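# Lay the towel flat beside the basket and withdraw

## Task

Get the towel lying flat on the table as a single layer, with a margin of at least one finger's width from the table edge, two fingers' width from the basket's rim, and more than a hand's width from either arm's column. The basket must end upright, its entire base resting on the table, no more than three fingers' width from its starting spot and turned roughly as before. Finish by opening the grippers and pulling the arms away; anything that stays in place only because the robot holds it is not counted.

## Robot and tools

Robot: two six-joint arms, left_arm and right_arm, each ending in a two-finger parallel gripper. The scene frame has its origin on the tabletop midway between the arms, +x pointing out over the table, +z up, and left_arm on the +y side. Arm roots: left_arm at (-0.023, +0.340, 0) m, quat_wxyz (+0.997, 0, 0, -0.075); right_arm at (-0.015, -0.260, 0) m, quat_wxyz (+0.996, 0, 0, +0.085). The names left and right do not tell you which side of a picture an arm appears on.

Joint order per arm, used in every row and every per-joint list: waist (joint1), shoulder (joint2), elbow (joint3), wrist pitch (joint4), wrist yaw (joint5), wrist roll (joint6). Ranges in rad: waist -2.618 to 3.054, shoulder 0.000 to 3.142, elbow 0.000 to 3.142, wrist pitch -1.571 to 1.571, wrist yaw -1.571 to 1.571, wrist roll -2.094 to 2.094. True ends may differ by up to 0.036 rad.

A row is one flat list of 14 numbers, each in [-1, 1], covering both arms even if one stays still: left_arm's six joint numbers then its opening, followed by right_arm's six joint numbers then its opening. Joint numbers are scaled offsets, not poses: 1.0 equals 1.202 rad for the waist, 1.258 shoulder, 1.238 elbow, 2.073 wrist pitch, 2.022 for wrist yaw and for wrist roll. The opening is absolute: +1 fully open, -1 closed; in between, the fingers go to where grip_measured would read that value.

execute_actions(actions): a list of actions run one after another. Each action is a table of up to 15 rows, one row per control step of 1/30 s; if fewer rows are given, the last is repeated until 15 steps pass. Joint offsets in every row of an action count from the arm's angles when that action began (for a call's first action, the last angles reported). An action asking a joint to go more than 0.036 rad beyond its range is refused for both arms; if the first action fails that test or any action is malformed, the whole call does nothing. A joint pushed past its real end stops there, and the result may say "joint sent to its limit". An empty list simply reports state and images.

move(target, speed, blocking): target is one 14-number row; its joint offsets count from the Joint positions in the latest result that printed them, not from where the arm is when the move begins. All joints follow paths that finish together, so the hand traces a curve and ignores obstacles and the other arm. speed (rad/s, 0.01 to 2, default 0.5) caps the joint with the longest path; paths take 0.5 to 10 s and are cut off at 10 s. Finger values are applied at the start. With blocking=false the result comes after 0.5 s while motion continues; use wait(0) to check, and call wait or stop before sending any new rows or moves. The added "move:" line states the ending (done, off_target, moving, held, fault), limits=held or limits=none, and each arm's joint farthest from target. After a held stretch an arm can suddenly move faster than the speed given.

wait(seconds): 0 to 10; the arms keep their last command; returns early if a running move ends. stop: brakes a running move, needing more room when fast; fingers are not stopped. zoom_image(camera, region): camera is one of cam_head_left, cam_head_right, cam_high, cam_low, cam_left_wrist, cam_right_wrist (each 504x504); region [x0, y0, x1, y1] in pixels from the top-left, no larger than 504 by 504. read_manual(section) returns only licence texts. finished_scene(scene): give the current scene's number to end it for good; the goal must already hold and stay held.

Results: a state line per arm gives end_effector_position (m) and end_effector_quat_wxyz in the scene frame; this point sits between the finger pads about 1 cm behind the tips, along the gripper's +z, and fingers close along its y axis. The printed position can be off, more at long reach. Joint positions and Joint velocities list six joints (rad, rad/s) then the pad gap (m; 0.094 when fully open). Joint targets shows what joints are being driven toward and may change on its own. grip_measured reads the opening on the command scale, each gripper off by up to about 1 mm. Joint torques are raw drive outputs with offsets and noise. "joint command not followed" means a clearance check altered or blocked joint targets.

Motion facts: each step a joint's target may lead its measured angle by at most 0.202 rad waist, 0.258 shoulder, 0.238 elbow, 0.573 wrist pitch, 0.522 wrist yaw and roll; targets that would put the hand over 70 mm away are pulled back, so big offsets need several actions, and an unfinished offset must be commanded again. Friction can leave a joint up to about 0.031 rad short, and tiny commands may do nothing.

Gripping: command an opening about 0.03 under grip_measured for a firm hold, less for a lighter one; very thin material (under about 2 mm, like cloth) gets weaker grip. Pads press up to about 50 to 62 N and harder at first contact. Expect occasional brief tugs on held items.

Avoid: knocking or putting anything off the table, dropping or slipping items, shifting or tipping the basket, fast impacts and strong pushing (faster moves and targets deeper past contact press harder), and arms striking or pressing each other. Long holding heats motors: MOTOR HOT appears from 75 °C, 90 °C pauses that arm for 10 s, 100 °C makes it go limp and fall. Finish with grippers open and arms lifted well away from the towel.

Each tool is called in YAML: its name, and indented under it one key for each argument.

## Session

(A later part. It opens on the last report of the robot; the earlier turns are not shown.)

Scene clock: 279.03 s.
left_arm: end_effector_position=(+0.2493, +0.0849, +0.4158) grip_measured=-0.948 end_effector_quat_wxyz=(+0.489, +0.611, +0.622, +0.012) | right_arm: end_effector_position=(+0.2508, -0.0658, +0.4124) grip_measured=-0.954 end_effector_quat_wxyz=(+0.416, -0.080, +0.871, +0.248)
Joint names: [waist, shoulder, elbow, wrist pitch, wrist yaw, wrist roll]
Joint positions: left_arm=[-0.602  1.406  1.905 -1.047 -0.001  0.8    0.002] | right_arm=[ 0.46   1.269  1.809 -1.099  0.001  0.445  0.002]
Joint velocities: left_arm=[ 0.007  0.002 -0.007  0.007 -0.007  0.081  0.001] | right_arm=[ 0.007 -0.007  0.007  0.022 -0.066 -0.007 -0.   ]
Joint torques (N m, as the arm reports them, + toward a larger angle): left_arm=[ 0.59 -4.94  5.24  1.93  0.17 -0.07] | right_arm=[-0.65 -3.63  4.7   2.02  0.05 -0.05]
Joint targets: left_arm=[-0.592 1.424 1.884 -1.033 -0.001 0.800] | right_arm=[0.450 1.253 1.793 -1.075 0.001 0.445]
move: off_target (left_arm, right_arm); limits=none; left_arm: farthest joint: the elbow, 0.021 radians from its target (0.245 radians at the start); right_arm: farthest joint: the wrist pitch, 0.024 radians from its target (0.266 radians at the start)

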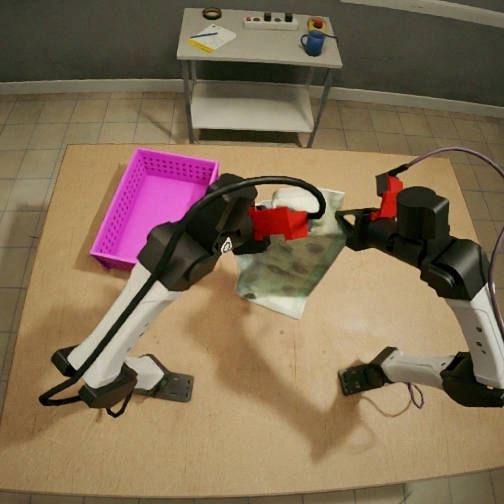

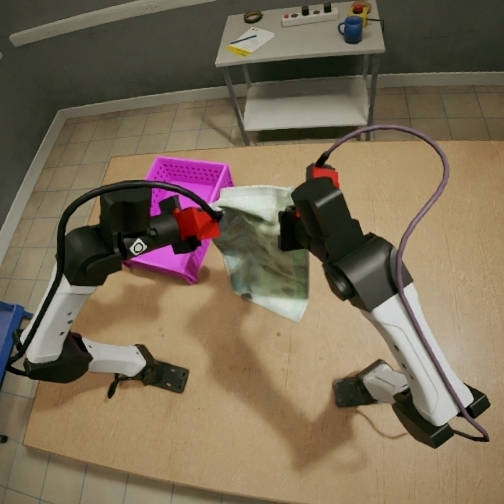

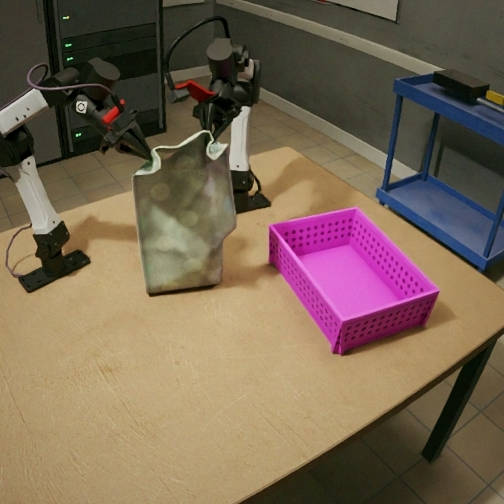

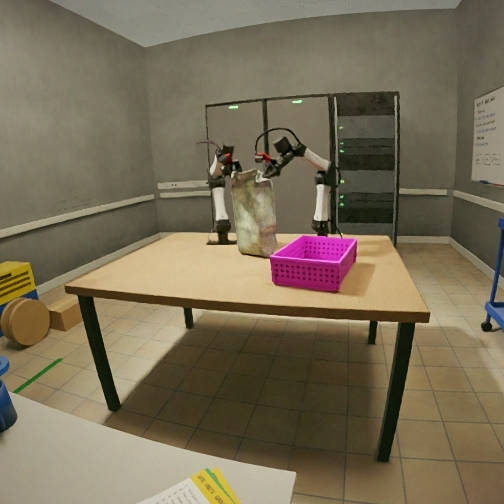

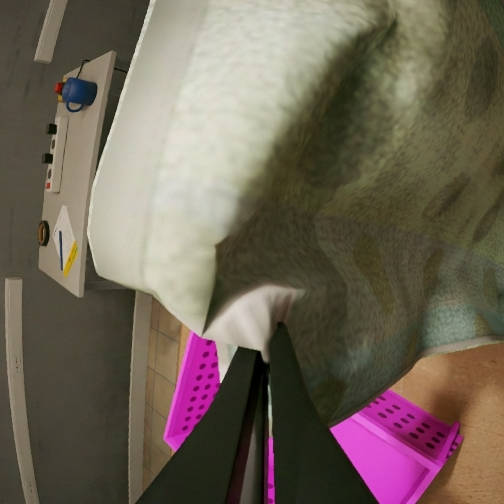

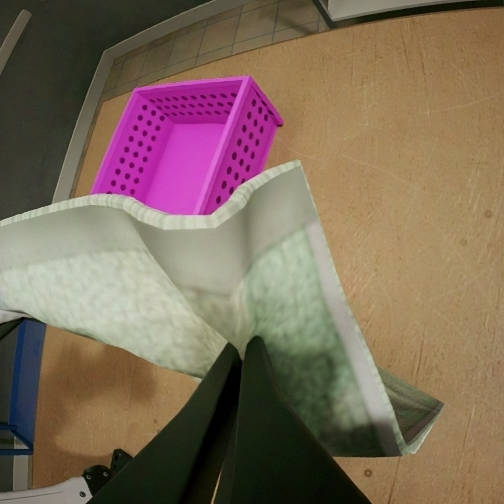

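move:
  target: [0,0,0.07,0,0,0,-1,0.012,0,0.125,0,0,0,-1]
  speed: 0.2

Scene clock: 280.80 s.
left_arm: end_effector_position=(+0.2465, +0.0875, +0.4434) grip_measured=-0.948 end_effector_quat_wxyz=(+0.520, +0.599, +0.610, +0.013) | right_arm: end_effector_position=(+0.2417, -0.0708, +0.4636) grip_measured=-0.954 end_effector_quat_wxyz=(+0.464, -0.079, +0.837, +0.278)
Joint names: [waist, shoulder, elbow, wrist pitch, wrist yaw, wrist roll]
Joint positions: left_arm=[-0.602  1.406  1.974 -1.046 -0.001  0.8    0.002] | right_arm=[ 0.464  1.269  1.944 -1.102  0.001  0.445  0.002]
Joint velocities: left_arm=[ 0.007  0.002  0.012 -0.051  0.022 -0.007 -0.   ] | right_arm=[ 0.017  0.012 -0.012 -0.037 -0.037 -0.007  0.   ]
Joint torques (N m, as the arm reports them, + toward a larger angle): left_arm=[-0.18 -6.08  8.2   1.96  0.14 -0.07] | right_arm=[ 0.98 -1.94  6.77  1.95  0.05 -0.06]
Joint targets: left_arm=[-0.602 1.406 1.992 -1.047 -0.001 0.800] | right_arm=[0.475 1.269 1.964 -1.099 0.001 0.445]
move: done; limits=none; left_arm: farthest joint: the elbow, 0.017 radians from its target (0.087 radians at the start); right_arm: farthest joint: the elbow, 0.019 radians from its target (0.155 radians at the start)

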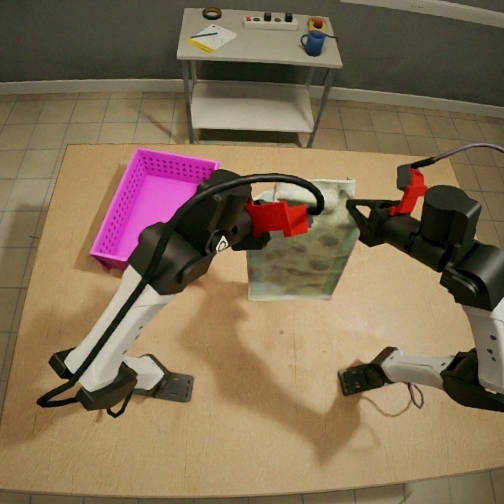

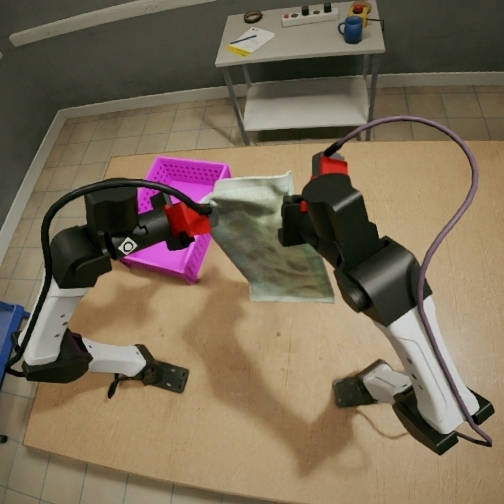

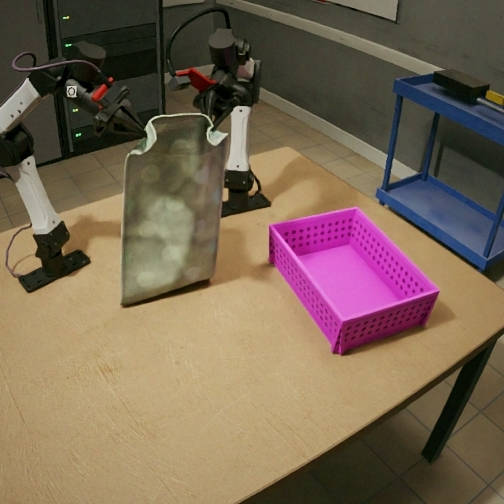

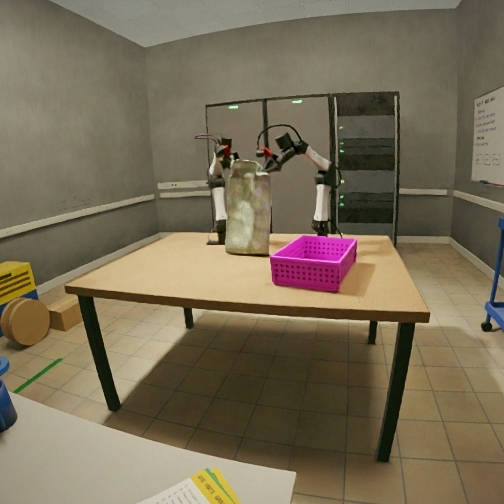

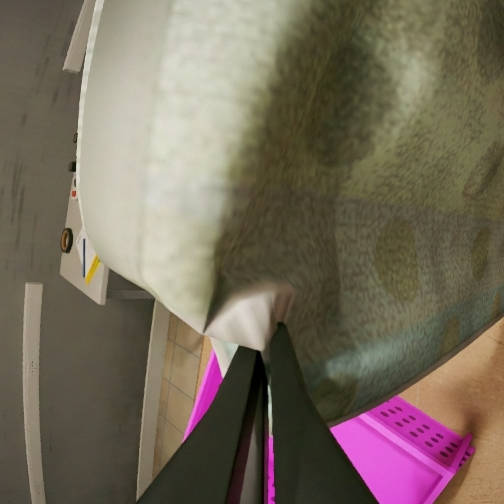

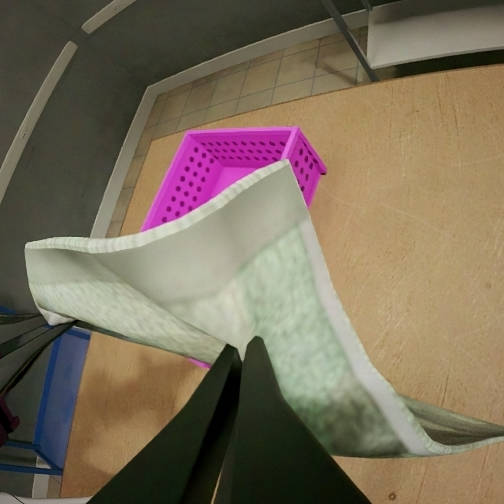

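move:
  target: [0.037,0.049,-0.126,0.035,0,0,-1,-0.067,0.045,-0.118,0,0,0,-1]
  speed: 0.12

Scene clock: 283.93 s.
left_arm: end_effector_position=(+0.2743, +0.0798, +0.3871) grip_measured=-0.948 end_effector_quat_wxyz=(+0.469, +0.608, +0.640, +0.019) | right_arm: end_effector_position=(+0.2738, -0.0768, +0.3985) grip_measured=-0.954 end_effector_quat_wxyz=(+0.406, -0.053, +0.884, +0.224)
Joint names: [waist, shoulder, elbow, wrist pitch, wrist yaw, wrist roll]
Joint positions: left_arm=[-0.568  1.448  1.84  -0.986 -0.001  0.8    0.002] | right_arm=[ 0.395  1.316  1.813 -1.103  0.001  0.445  0.002]
Joint velocities: left_arm=[ 0.017 -0.012  0.002  0.007 -0.125 -0.037 -0.001] | right_arm=[ 0.007 -0.017 -0.002 -0.051 -0.022  0.051 -0.   ]
Joint torques (N m, as the arm reports them, + toward a larger angle): left_arm=[ 0.63 -5.83  5.71  1.97  0.15 -0.06] | right_arm=[-0.68 -2.29  4.94  1.81  0.05 -0.05]
Joint targets: left_arm=[-0.558 1.468 1.818 -0.974 -0.001 0.800] | right_arm=[0.384 1.326 1.799 -1.103 0.001 0.445]
move: off_target (left_arm); limits=none; left_arm: farthest joint: the elbow, 0.022 radians from its target (0.156 radians at the start); right_arm: farthest joint: the elbow, 0.015 radians from its target (0.146 radians at the start)

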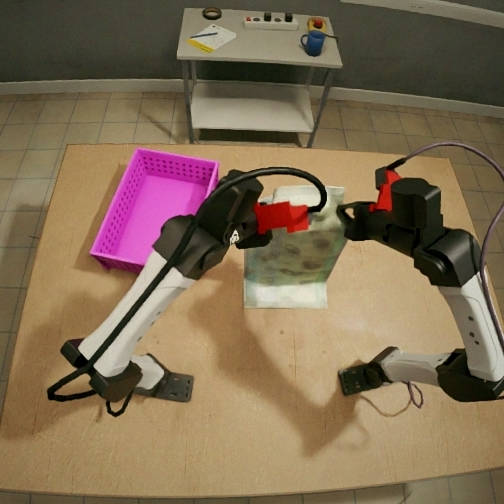

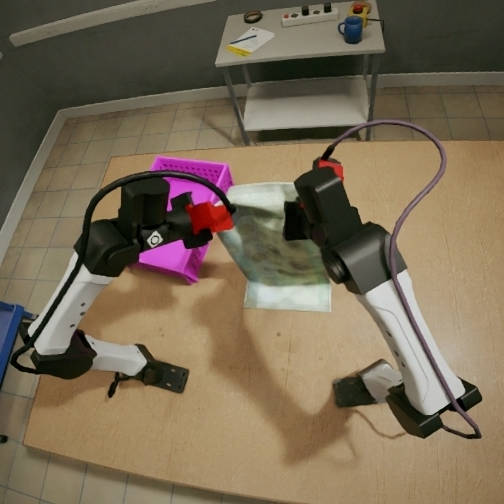

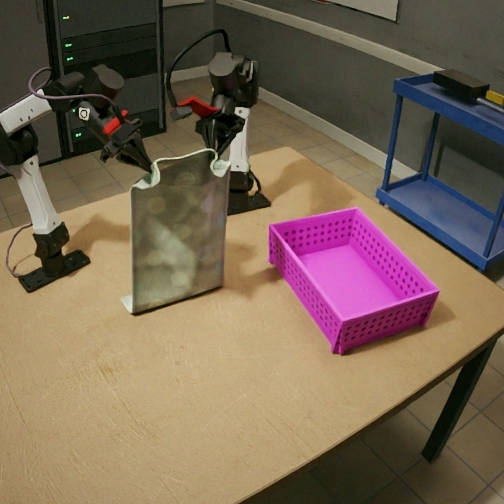

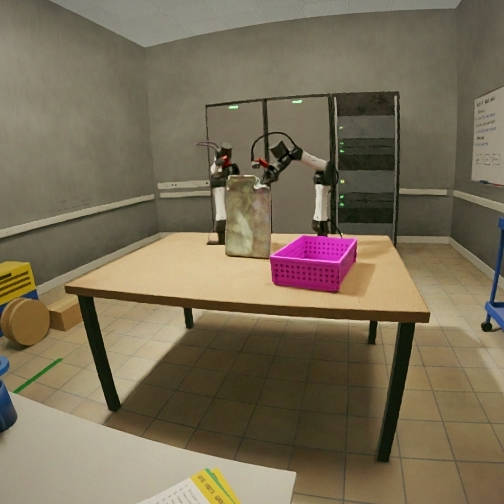

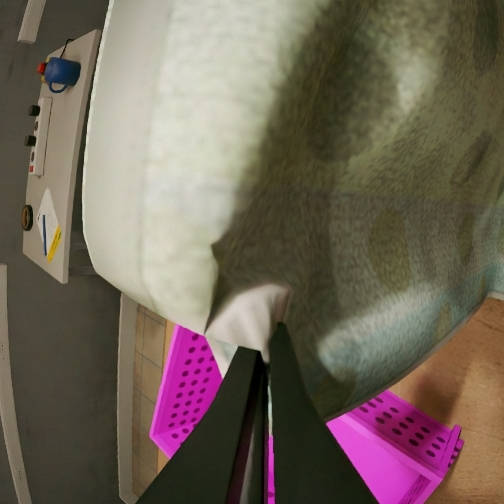

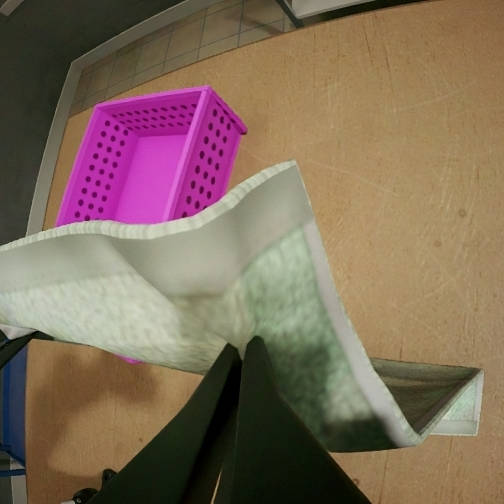

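move:
  target: [0.047,0.048,-0.227,0.101,0,0,-1,-0.062,0,-0.283,0.124,0,0,-1]
  speed: 0.2

Scene clock: 287.57 s.
left_arm: end_effector_position=(+0.3099, +0.0746, +0.3022) grip_measured=-0.948 end_effector_quat_wxyz=(+0.424, +0.608, +0.671, +0.027) | right_arm: end_effector_position=(+0.3113, -0.0811, +0.3076) grip_measured=-0.954 end_effector_quat_wxyz=(+0.372, -0.025, +0.908, +0.190)
Joint names: [waist, shoulder, elbow, wrist pitch, wrist yaw, wrist roll]
Joint positions: left_arm=[-0.522  1.488  1.582 -0.787 -0.001  0.8    0.002] | right_arm=[ 0.331  1.316  1.477 -0.869  0.001  0.445  0.002]
Joint velocities: left_arm=[-0.027  0.012  0.002  0.051  0.022  0.007 -0.   ] | right_arm=[-0.012 -0.017  0.017  0.11  -0.037 -0.022 -0.   ]
Joint torques (N m, as the arm reports them, + toward a larger angle): left_arm=[ 0.64 -7.13  6.47  1.83  0.18 -0.08] | right_arm=[-0.72 -3.89  5.91  1.9   0.05 -0.05]
Joint targets: left_arm=[-0.511 1.508 1.560 -0.777 -0.001 0.800] | right_arm=[0.320 1.316 1.463 -0.846 0.001 0.445]
move: off_target (left_arm, right_arm); limits=none; left_arm: farthest joint: the elbow, 0.023 radians from its target (0.281 radians at the start); right_arm: farthest joint: the wrist pitch, 0.023 radians from its target (0.257 radians at the start)

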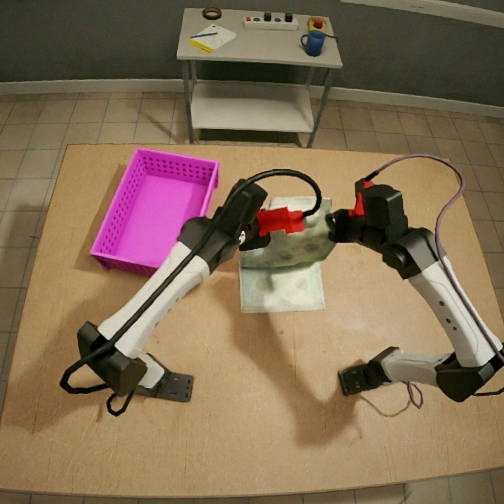

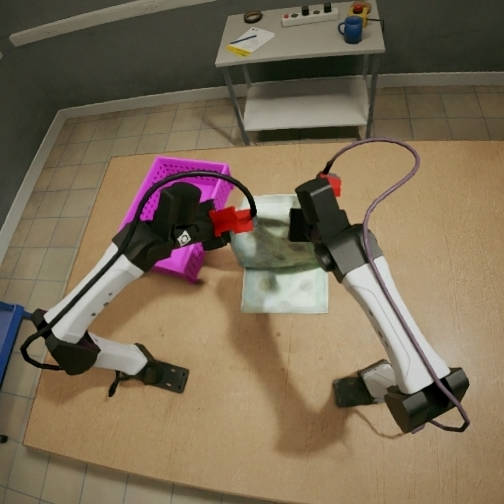

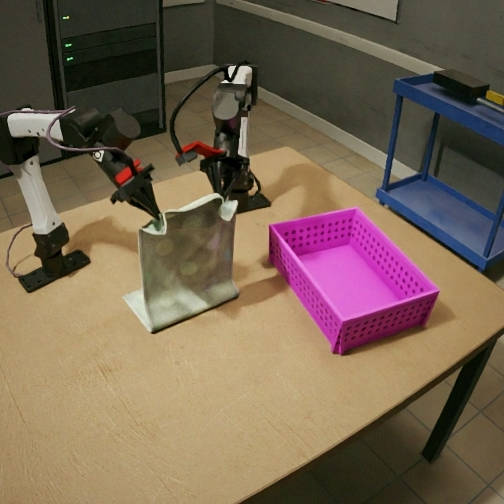

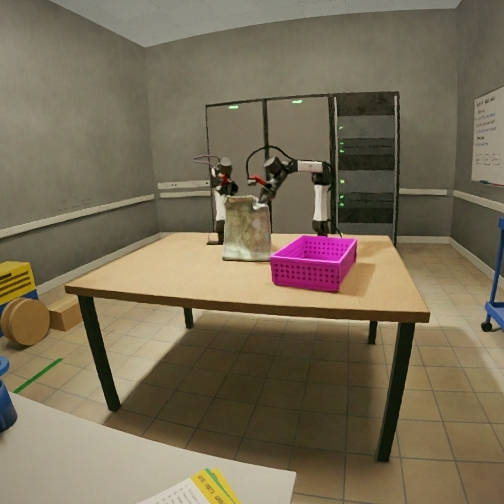

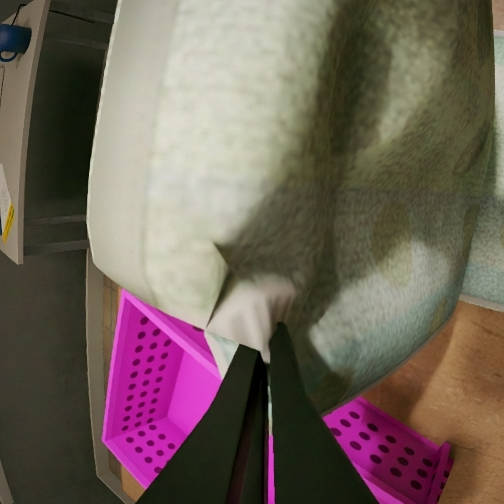

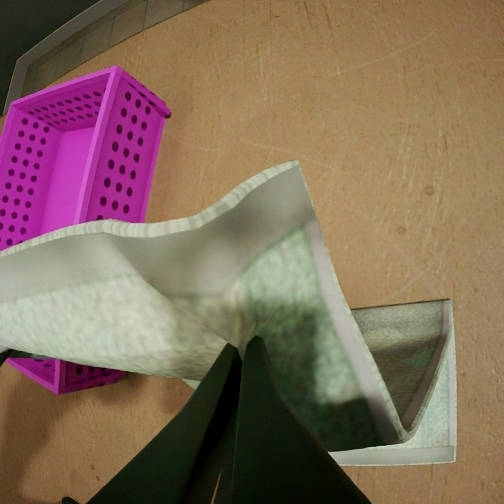

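move:
  target: [0.133,0.366,0.111,0.135,0,-0.1,-1,-0.133,0.356,0,0.203,0,-0.04,-1]
  speed: 0.25

Scene clock: 291.90 s.
left_arm: end_effector_position=(+0.4496, +0.0674, +0.1967) grip_measured=-0.948 end_effector_quat_wxyz=(+0.400, +0.491, +0.774, +0.017) | right_arm: end_effector_position=(+0.4549, -0.0871, +0.1951) grip_measured=-0.954 end_effector_quat_wxyz=(+0.373, +0.010, +0.917, +0.142)
Joint names: [waist, shoulder, elbow, wrist pitch, wrist yaw, wrist roll]
Joint positions: left_arm=[-0.372  1.93   1.701 -0.517 -0.001  0.608  0.002] | right_arm=[ 0.182  1.758  1.477 -0.469  0.     0.374  0.002]
Joint velocities: left_arm=[-0.017  0.002 -0.012 -0.037  0.066  0.007  0.   ] | right_arm=[-0.002 -0.007  0.002 -0.066 -0.007 -0.095 -0.   ]
Joint torques (N m, as the arm reports them, + toward a larger angle): left_arm=[  0.67 -12.94  10.05   1.81   0.14  -0.12] | right_arm=[-0.69 -7.69  7.42  1.82  0.06 -0.15]
Joint targets: left_arm=[-0.362 1.949 1.719 -0.507 -0.001 0.598] | right_arm=[0.171 1.764 1.477 -0.448 0.001 0.365]
move: off_target (right_arm); limits=none; left_arm: farthest joint: the shoulder, 0.019 radians from its target (0.460 radians at the start); right_arm: farthest joint: the wrist pitch, 0.021 radians from its target (0.420 radians at the start)

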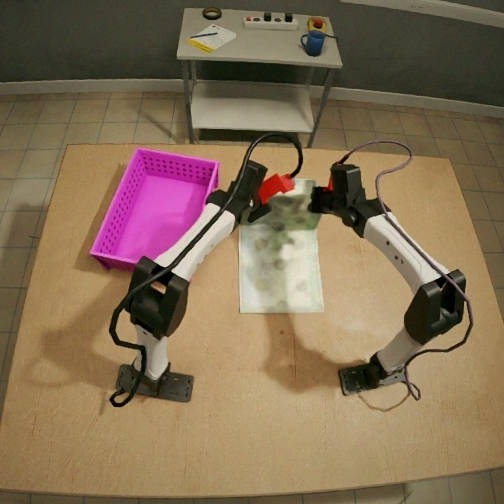

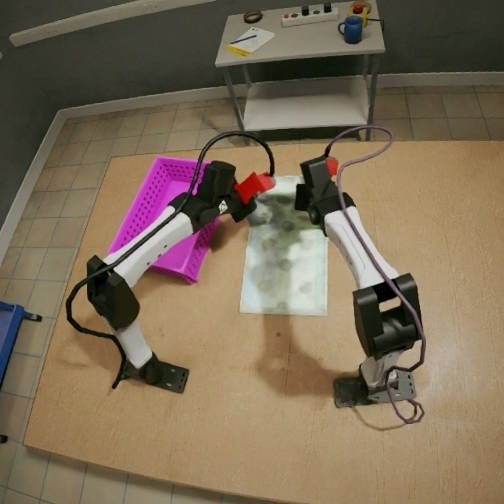

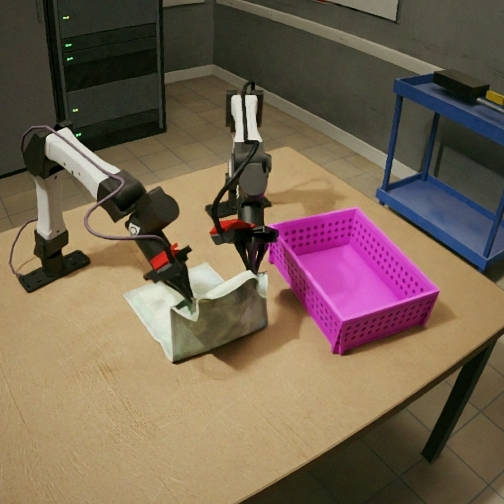

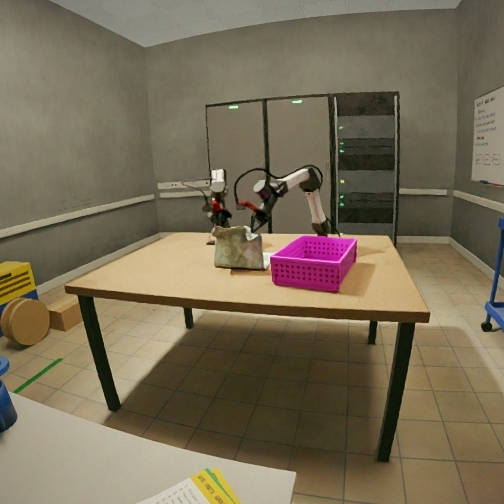

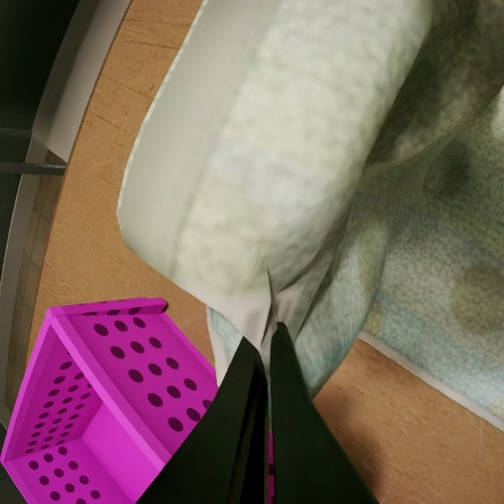

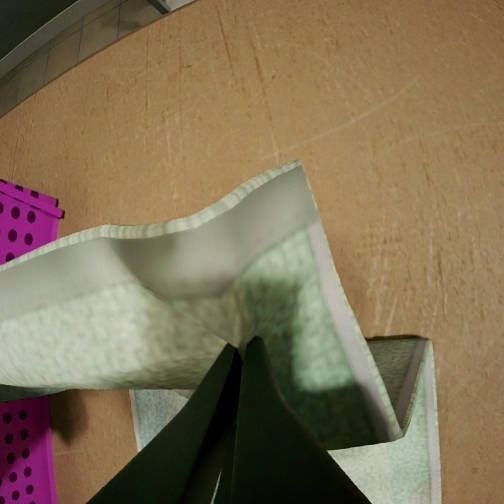

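move:
  target: [0.106,0.63,0.582,0.063,0,-0.05,-1,-0.088,0.591,0.422,0.148,0,-0.05,-1]
  speed: 0.35

Scene clock: 296.40 s.
left_arm: end_effector_position=(+0.6199, +0.0642, +0.0545) grip_measured=-0.948 end_effector_quat_wxyz=(+0.424, +0.403, +0.811, +0.024) | right_arm: end_effector_position=(+0.6247, -0.0916, +0.0469) grip_measured=-0.954 end_effector_quat_wxyz=(+0.408, +0.012, +0.906, +0.114)
Joint names: [waist, shoulder, elbow, wrist pitch, wrist yaw, wrist roll]
Joint positions: left_arm=[-0.254  2.699  2.401 -0.395 -0.001  0.518  0.002] | right_arm=[ 0.087  2.493  1.977 -0.18  -0.001  0.283  0.002]
Joint velocities: left_arm=[-0.017 -0.002  0.012 -0.007 -0.007 -0.022 -0.001] | right_arm=[-0.007 -0.002 -0.007  0.066  0.007 -0.066 -0.001]
Joint torques (N m, as the arm reports them, + toward a larger angle): left_arm=[  0.68 -19.18  10.3    1.81   0.16  -0.15] | right_arm=[ -0.62 -12.63   8.95   1.85   0.06  -0.16]
Joint targets: left_arm=[-0.245 2.722 2.421 -0.387 -0.001 0.507] | right_arm=[0.076 2.501 2.000 -0.163 0.000 0.273]
move: off_target (left_arm, right_arm); limits=none; left_arm: farthest joint: the shoulder, 0.023 radians from its target (0.793 radians at the start); right_arm: farthest joint: the elbow, 0.022 radians from its target (0.522 radians at the start)

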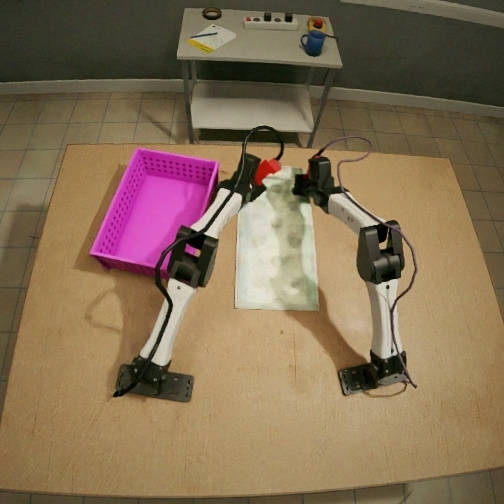

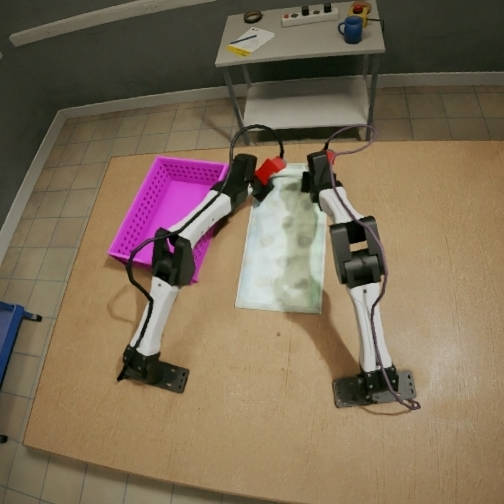

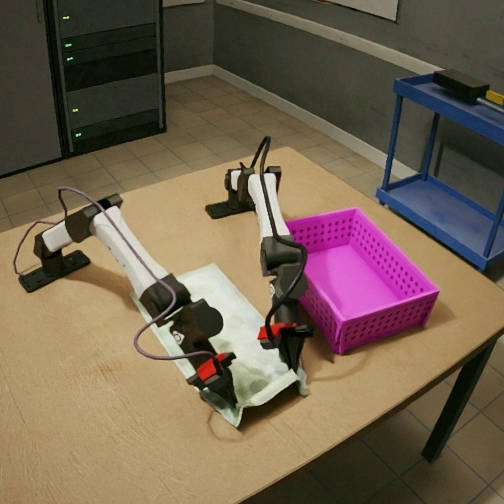

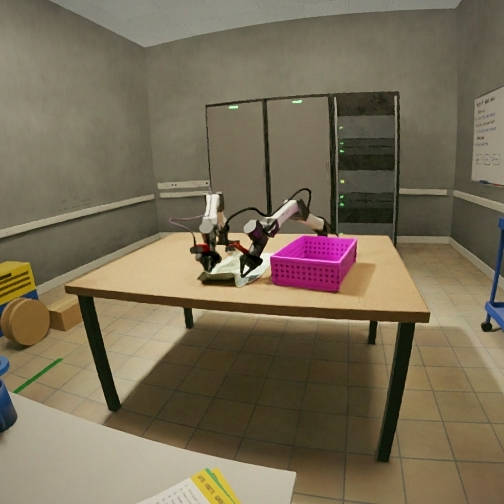

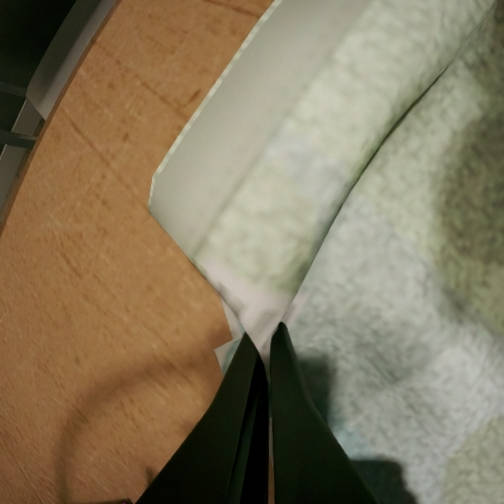

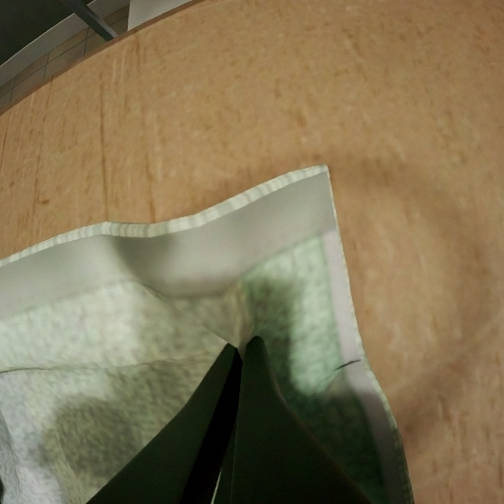

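execute_actions:
  actions:
    - [[0,0,0,0,0,0,-0.9,0,0,0,0,0,0,-0.9],[0,0,0,0,0,0,-0.85,0,0,0,0,0,0,-0.85],[0,0,0,0,0,0,-0.8,0,0,0,0,0,0,-0.8],[0,0,0,0,0,0,-0.7,0,0,0,0,0,0,-0.7],[0,0,0,0,0,0,-0.6,0,0,0,0,0,0,-0.6],[0,0,0,0,0,0,-0.5,0,0,0,0,0,0,-0.5],[0,0,0,0,0,0,-0.4,0,0,0,0,0,0,-0.4]]

move:
  target: [0.1,-0.95,-0.95,-0.1,0,-0.25,-0.4,-0.2,-0.85,-0.75,-0.2,0,-0.14,-0.4]
  speed: 0.6

Scene clock: 297.53 s.
left_arm: end_effector_position=(+0.6199, +0.0642, +0.0545) grip_measured=-0.403 end_effector_quat_wxyz=(+0.424, +0.403, +0.811, +0.024) | right_arm: end_effector_position=(+0.6248, -0.0916, +0.0471) grip_measured=-0.403 end_effector_quat_wxyz=(+0.409, +0.012, +0.905, +0.114)
Joint names: [waist, shoulder, elbow, wrist pitch, wrist yaw, wrist roll]
Joint positions: left_arm=[-0.254  2.699  2.401 -0.395 -0.001  0.518  0.028] | right_arm=[ 0.087  2.493  1.977 -0.179 -0.001  0.283  0.028]
Joint velocities: left_arm=[-0.002  0.007 -0.007  0.037  0.022 -0.037  0.001] | right_arm=[ 0.007 -0.012  0.002  0.037 -0.037 -0.007 -0.   ]
Joint torques (N m, as the arm reports them, + toward a larger angle): left_arm=[ -0.15 -21.15   8.64   1.75   0.14  -0.05] | right_arm=[  0.14 -13.21   7.33   1.71   0.05  -0.03]
Joint targets: left_arm=[-0.254 2.699 2.401 -0.395 -0.001 0.518] | right_arm=[0.087 2.493 1.977 -0.180 -0.001 0.283]

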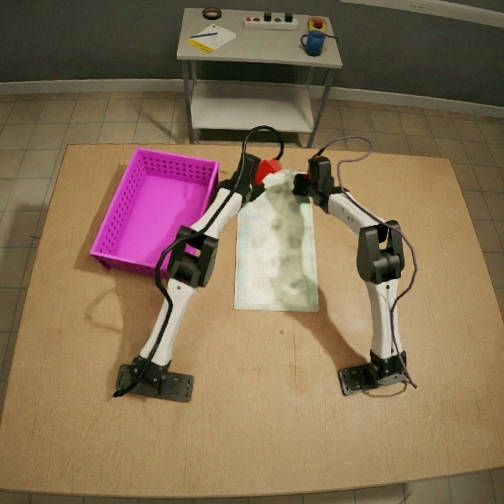

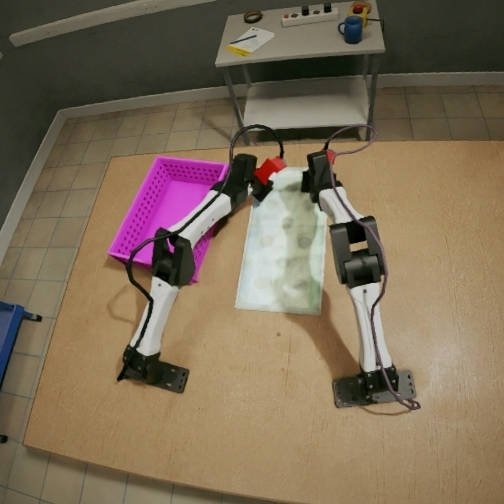

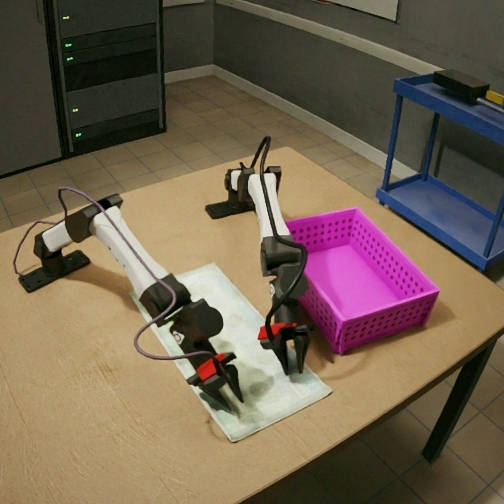

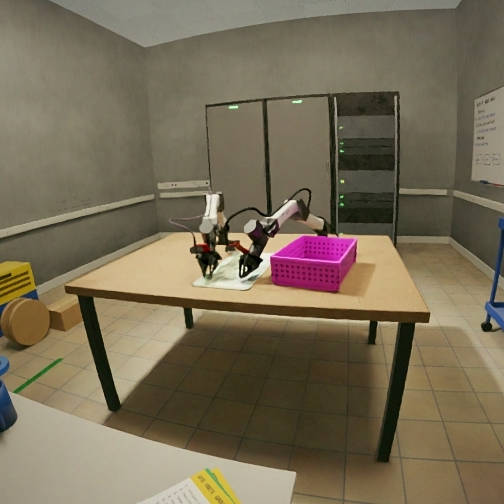

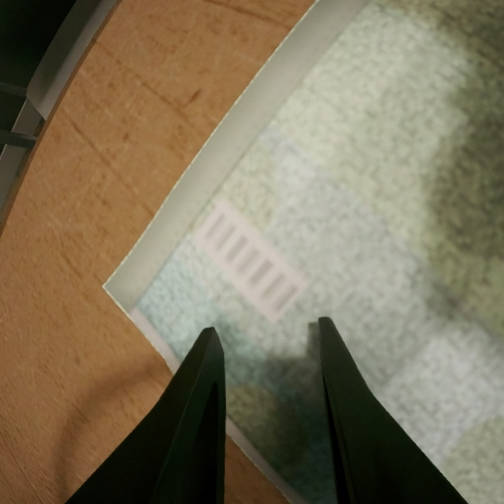

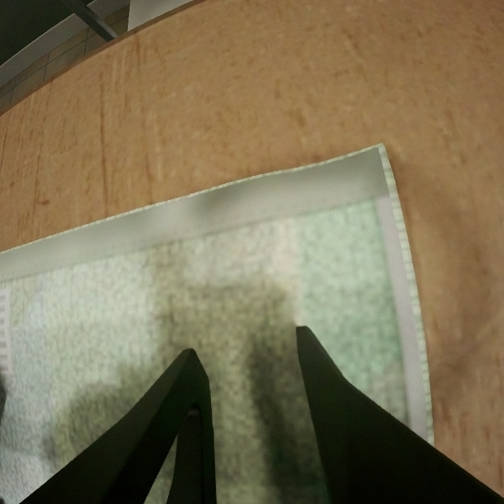

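Scene clock: 300.23 s.
left_arm: end_effector_position=(+0.3799, +0.2177, +0.1872) grip_measured=-0.403 end_effector_quat_wxyz=(+0.353, +0.148, +0.923, -0.048) | right_arm: end_effector_position=(+0.3615, -0.2501, +0.1419) grip_measured=-0.403 end_effector_quat_wxyz=(+0.304, -0.008, +0.953, +0.006)
Joint names: [waist, shoulder, elbow, wrist pitch, wrist yaw, wrist roll]
Joint positions: left_arm=[-0.144  1.515  1.25  -0.578 -0.001  0.024  0.028] | right_arm=[-0.145  1.436  1.066 -0.583 -0.001  0.009  0.028]
Joint velocities: left_arm=[-0.002  0.007  0.002  0.037 -0.022 -0.037 -0.002] | right_arm=[-0.002  0.012  0.002 -0.007 -0.037 -0.095 -0.001]
Joint torques (N m, as the arm reports them, + toward a larger angle): left_arm=[  0.54 -10.39   6.48   1.39   0.13  -0.1 ] | right_arm=[-0.57 -6.02  5.85  1.34  0.04 -0.11]
Joint targets: left_arm=[-0.134 1.504 1.225 -0.602 -0.001 0.013] | right_arm=[-0.154 1.423 1.049 -0.593 -0.001 -0.000]
move: off_target (left_arm); limits=none; left_arm: farthest joint: the elbow, 0.025 radians from its target (1.176 radians at the start); right_arm: farthest joint: the elbow, 0.018 radians from its target (0.929 radians at the start)

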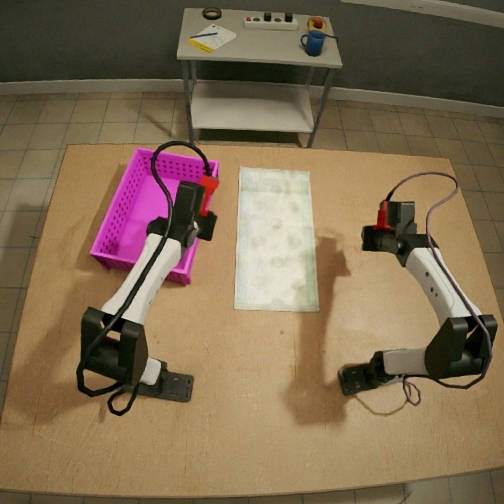

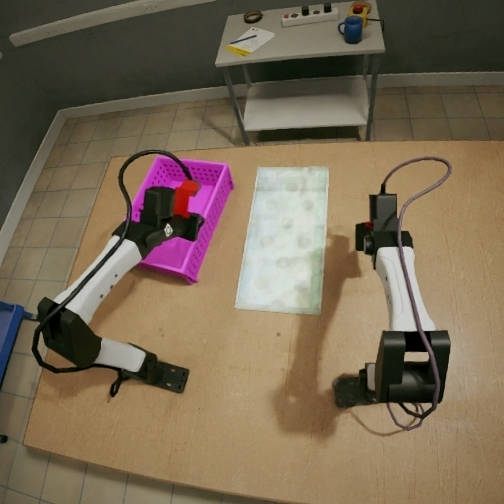

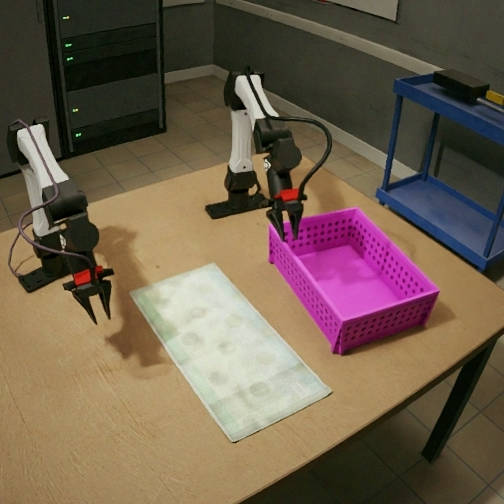

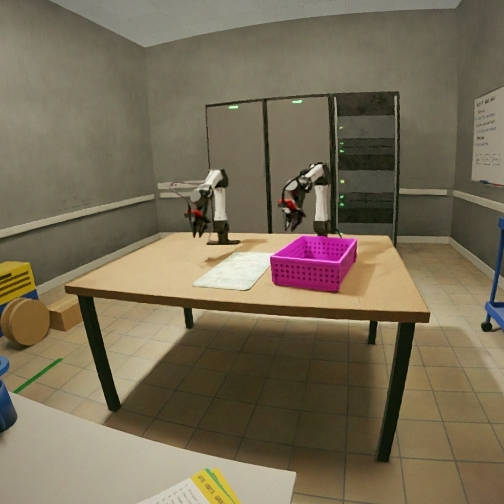

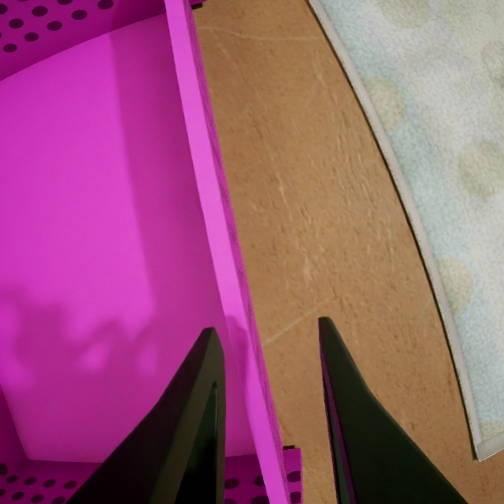

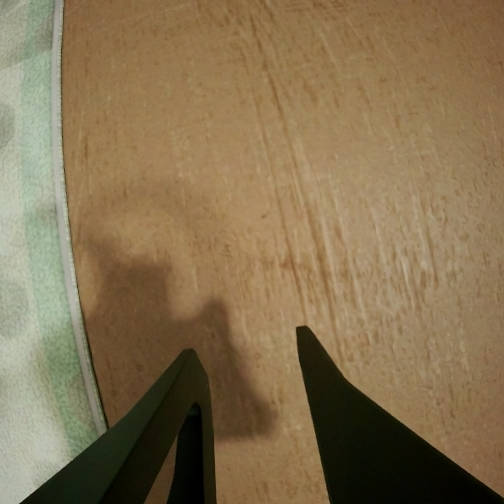

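move:
  target: [0,-0.4,-0.25,0,0,0,-0.4,-0.1,-0.25,-0.1,0,0,0,-0.4]
  speed: 0.6

finished_scene:
  scene: 1

Scene clock: 303.07 s.
left_arm: end_effector_position=(+0.2919, +0.2444, +0.2388) grip_measured=-0.403 end_effector_quat_wxyz=(+0.448, +0.141, +0.881, -0.061) | right_arm: end_effector_position=(+0.3225, -0.2884, +0.2014) grip_measured=-0.403 end_effector_quat_wxyz=(+0.396, +0.043, +0.917, -0.015)
Joint names: [waist, shoulder, elbow, wrist pitch, wrist yaw, wrist roll]
Joint positions: left_arm=[-0.144  1.024  0.965 -0.574 -0.001  0.023  0.028] | right_arm=[-0.255  1.135  0.963 -0.584 -0.001  0.009  0.028]
Joint velocities: left_arm=[ 0.007 -0.012 -0.002 -0.066 -0.066 -0.022  0.001] | right_arm=[ 0.007 -0.017 -0.017 -0.066  0.007 -0.037  0.   ]
Joint torques (N m, as the arm reports them, + toward a larger angle): left_arm=[-0.28 -5.03  6.59  1.8   0.13 -0.02] | right_arm=[-0.6  -3.76  5.92  1.69  0.04 -0.02]
Joint targets: left_arm=[-0.144 1.012 0.940 -0.578 -0.001 0.023] | right_arm=[-0.265 1.122 0.942 -0.583 -0.001 0.009]
move: off_target (left_arm, right_arm); limits=none; left_arm: farthest joint: the elbow, 0.024 radians from its target (0.309 radians at the start); right_arm: farthest joint: the elbow, 0.021 radians from its target (0.124 radians at the start)

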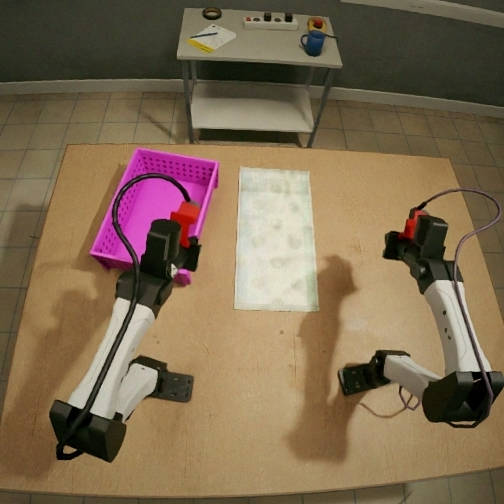

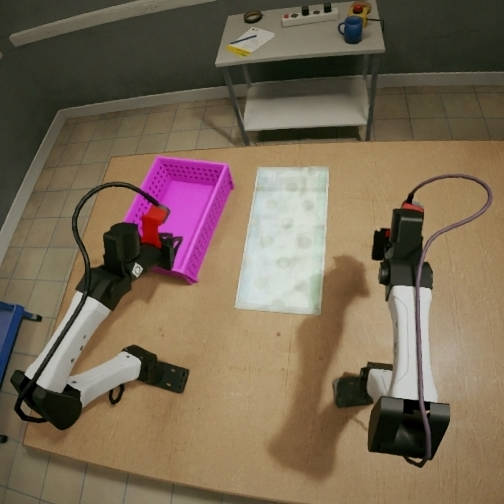

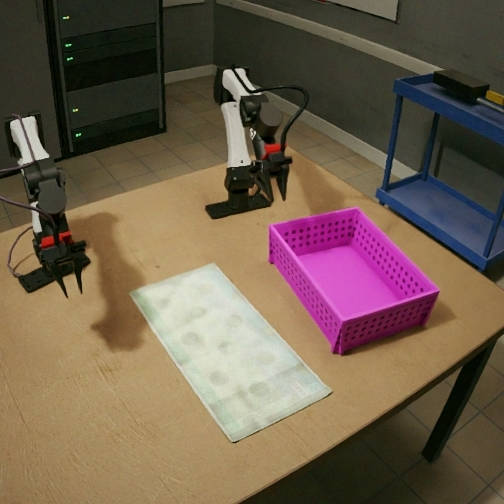

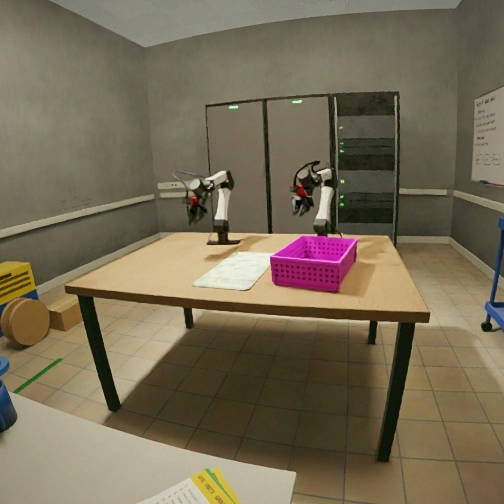

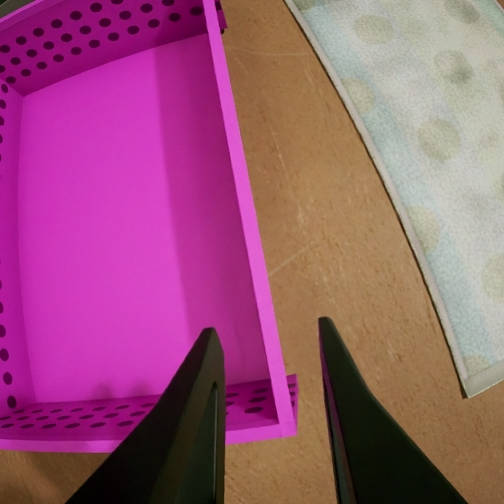

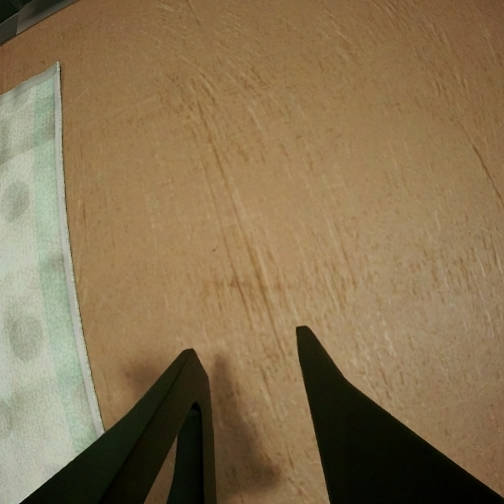

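The scene is finished: the task was done.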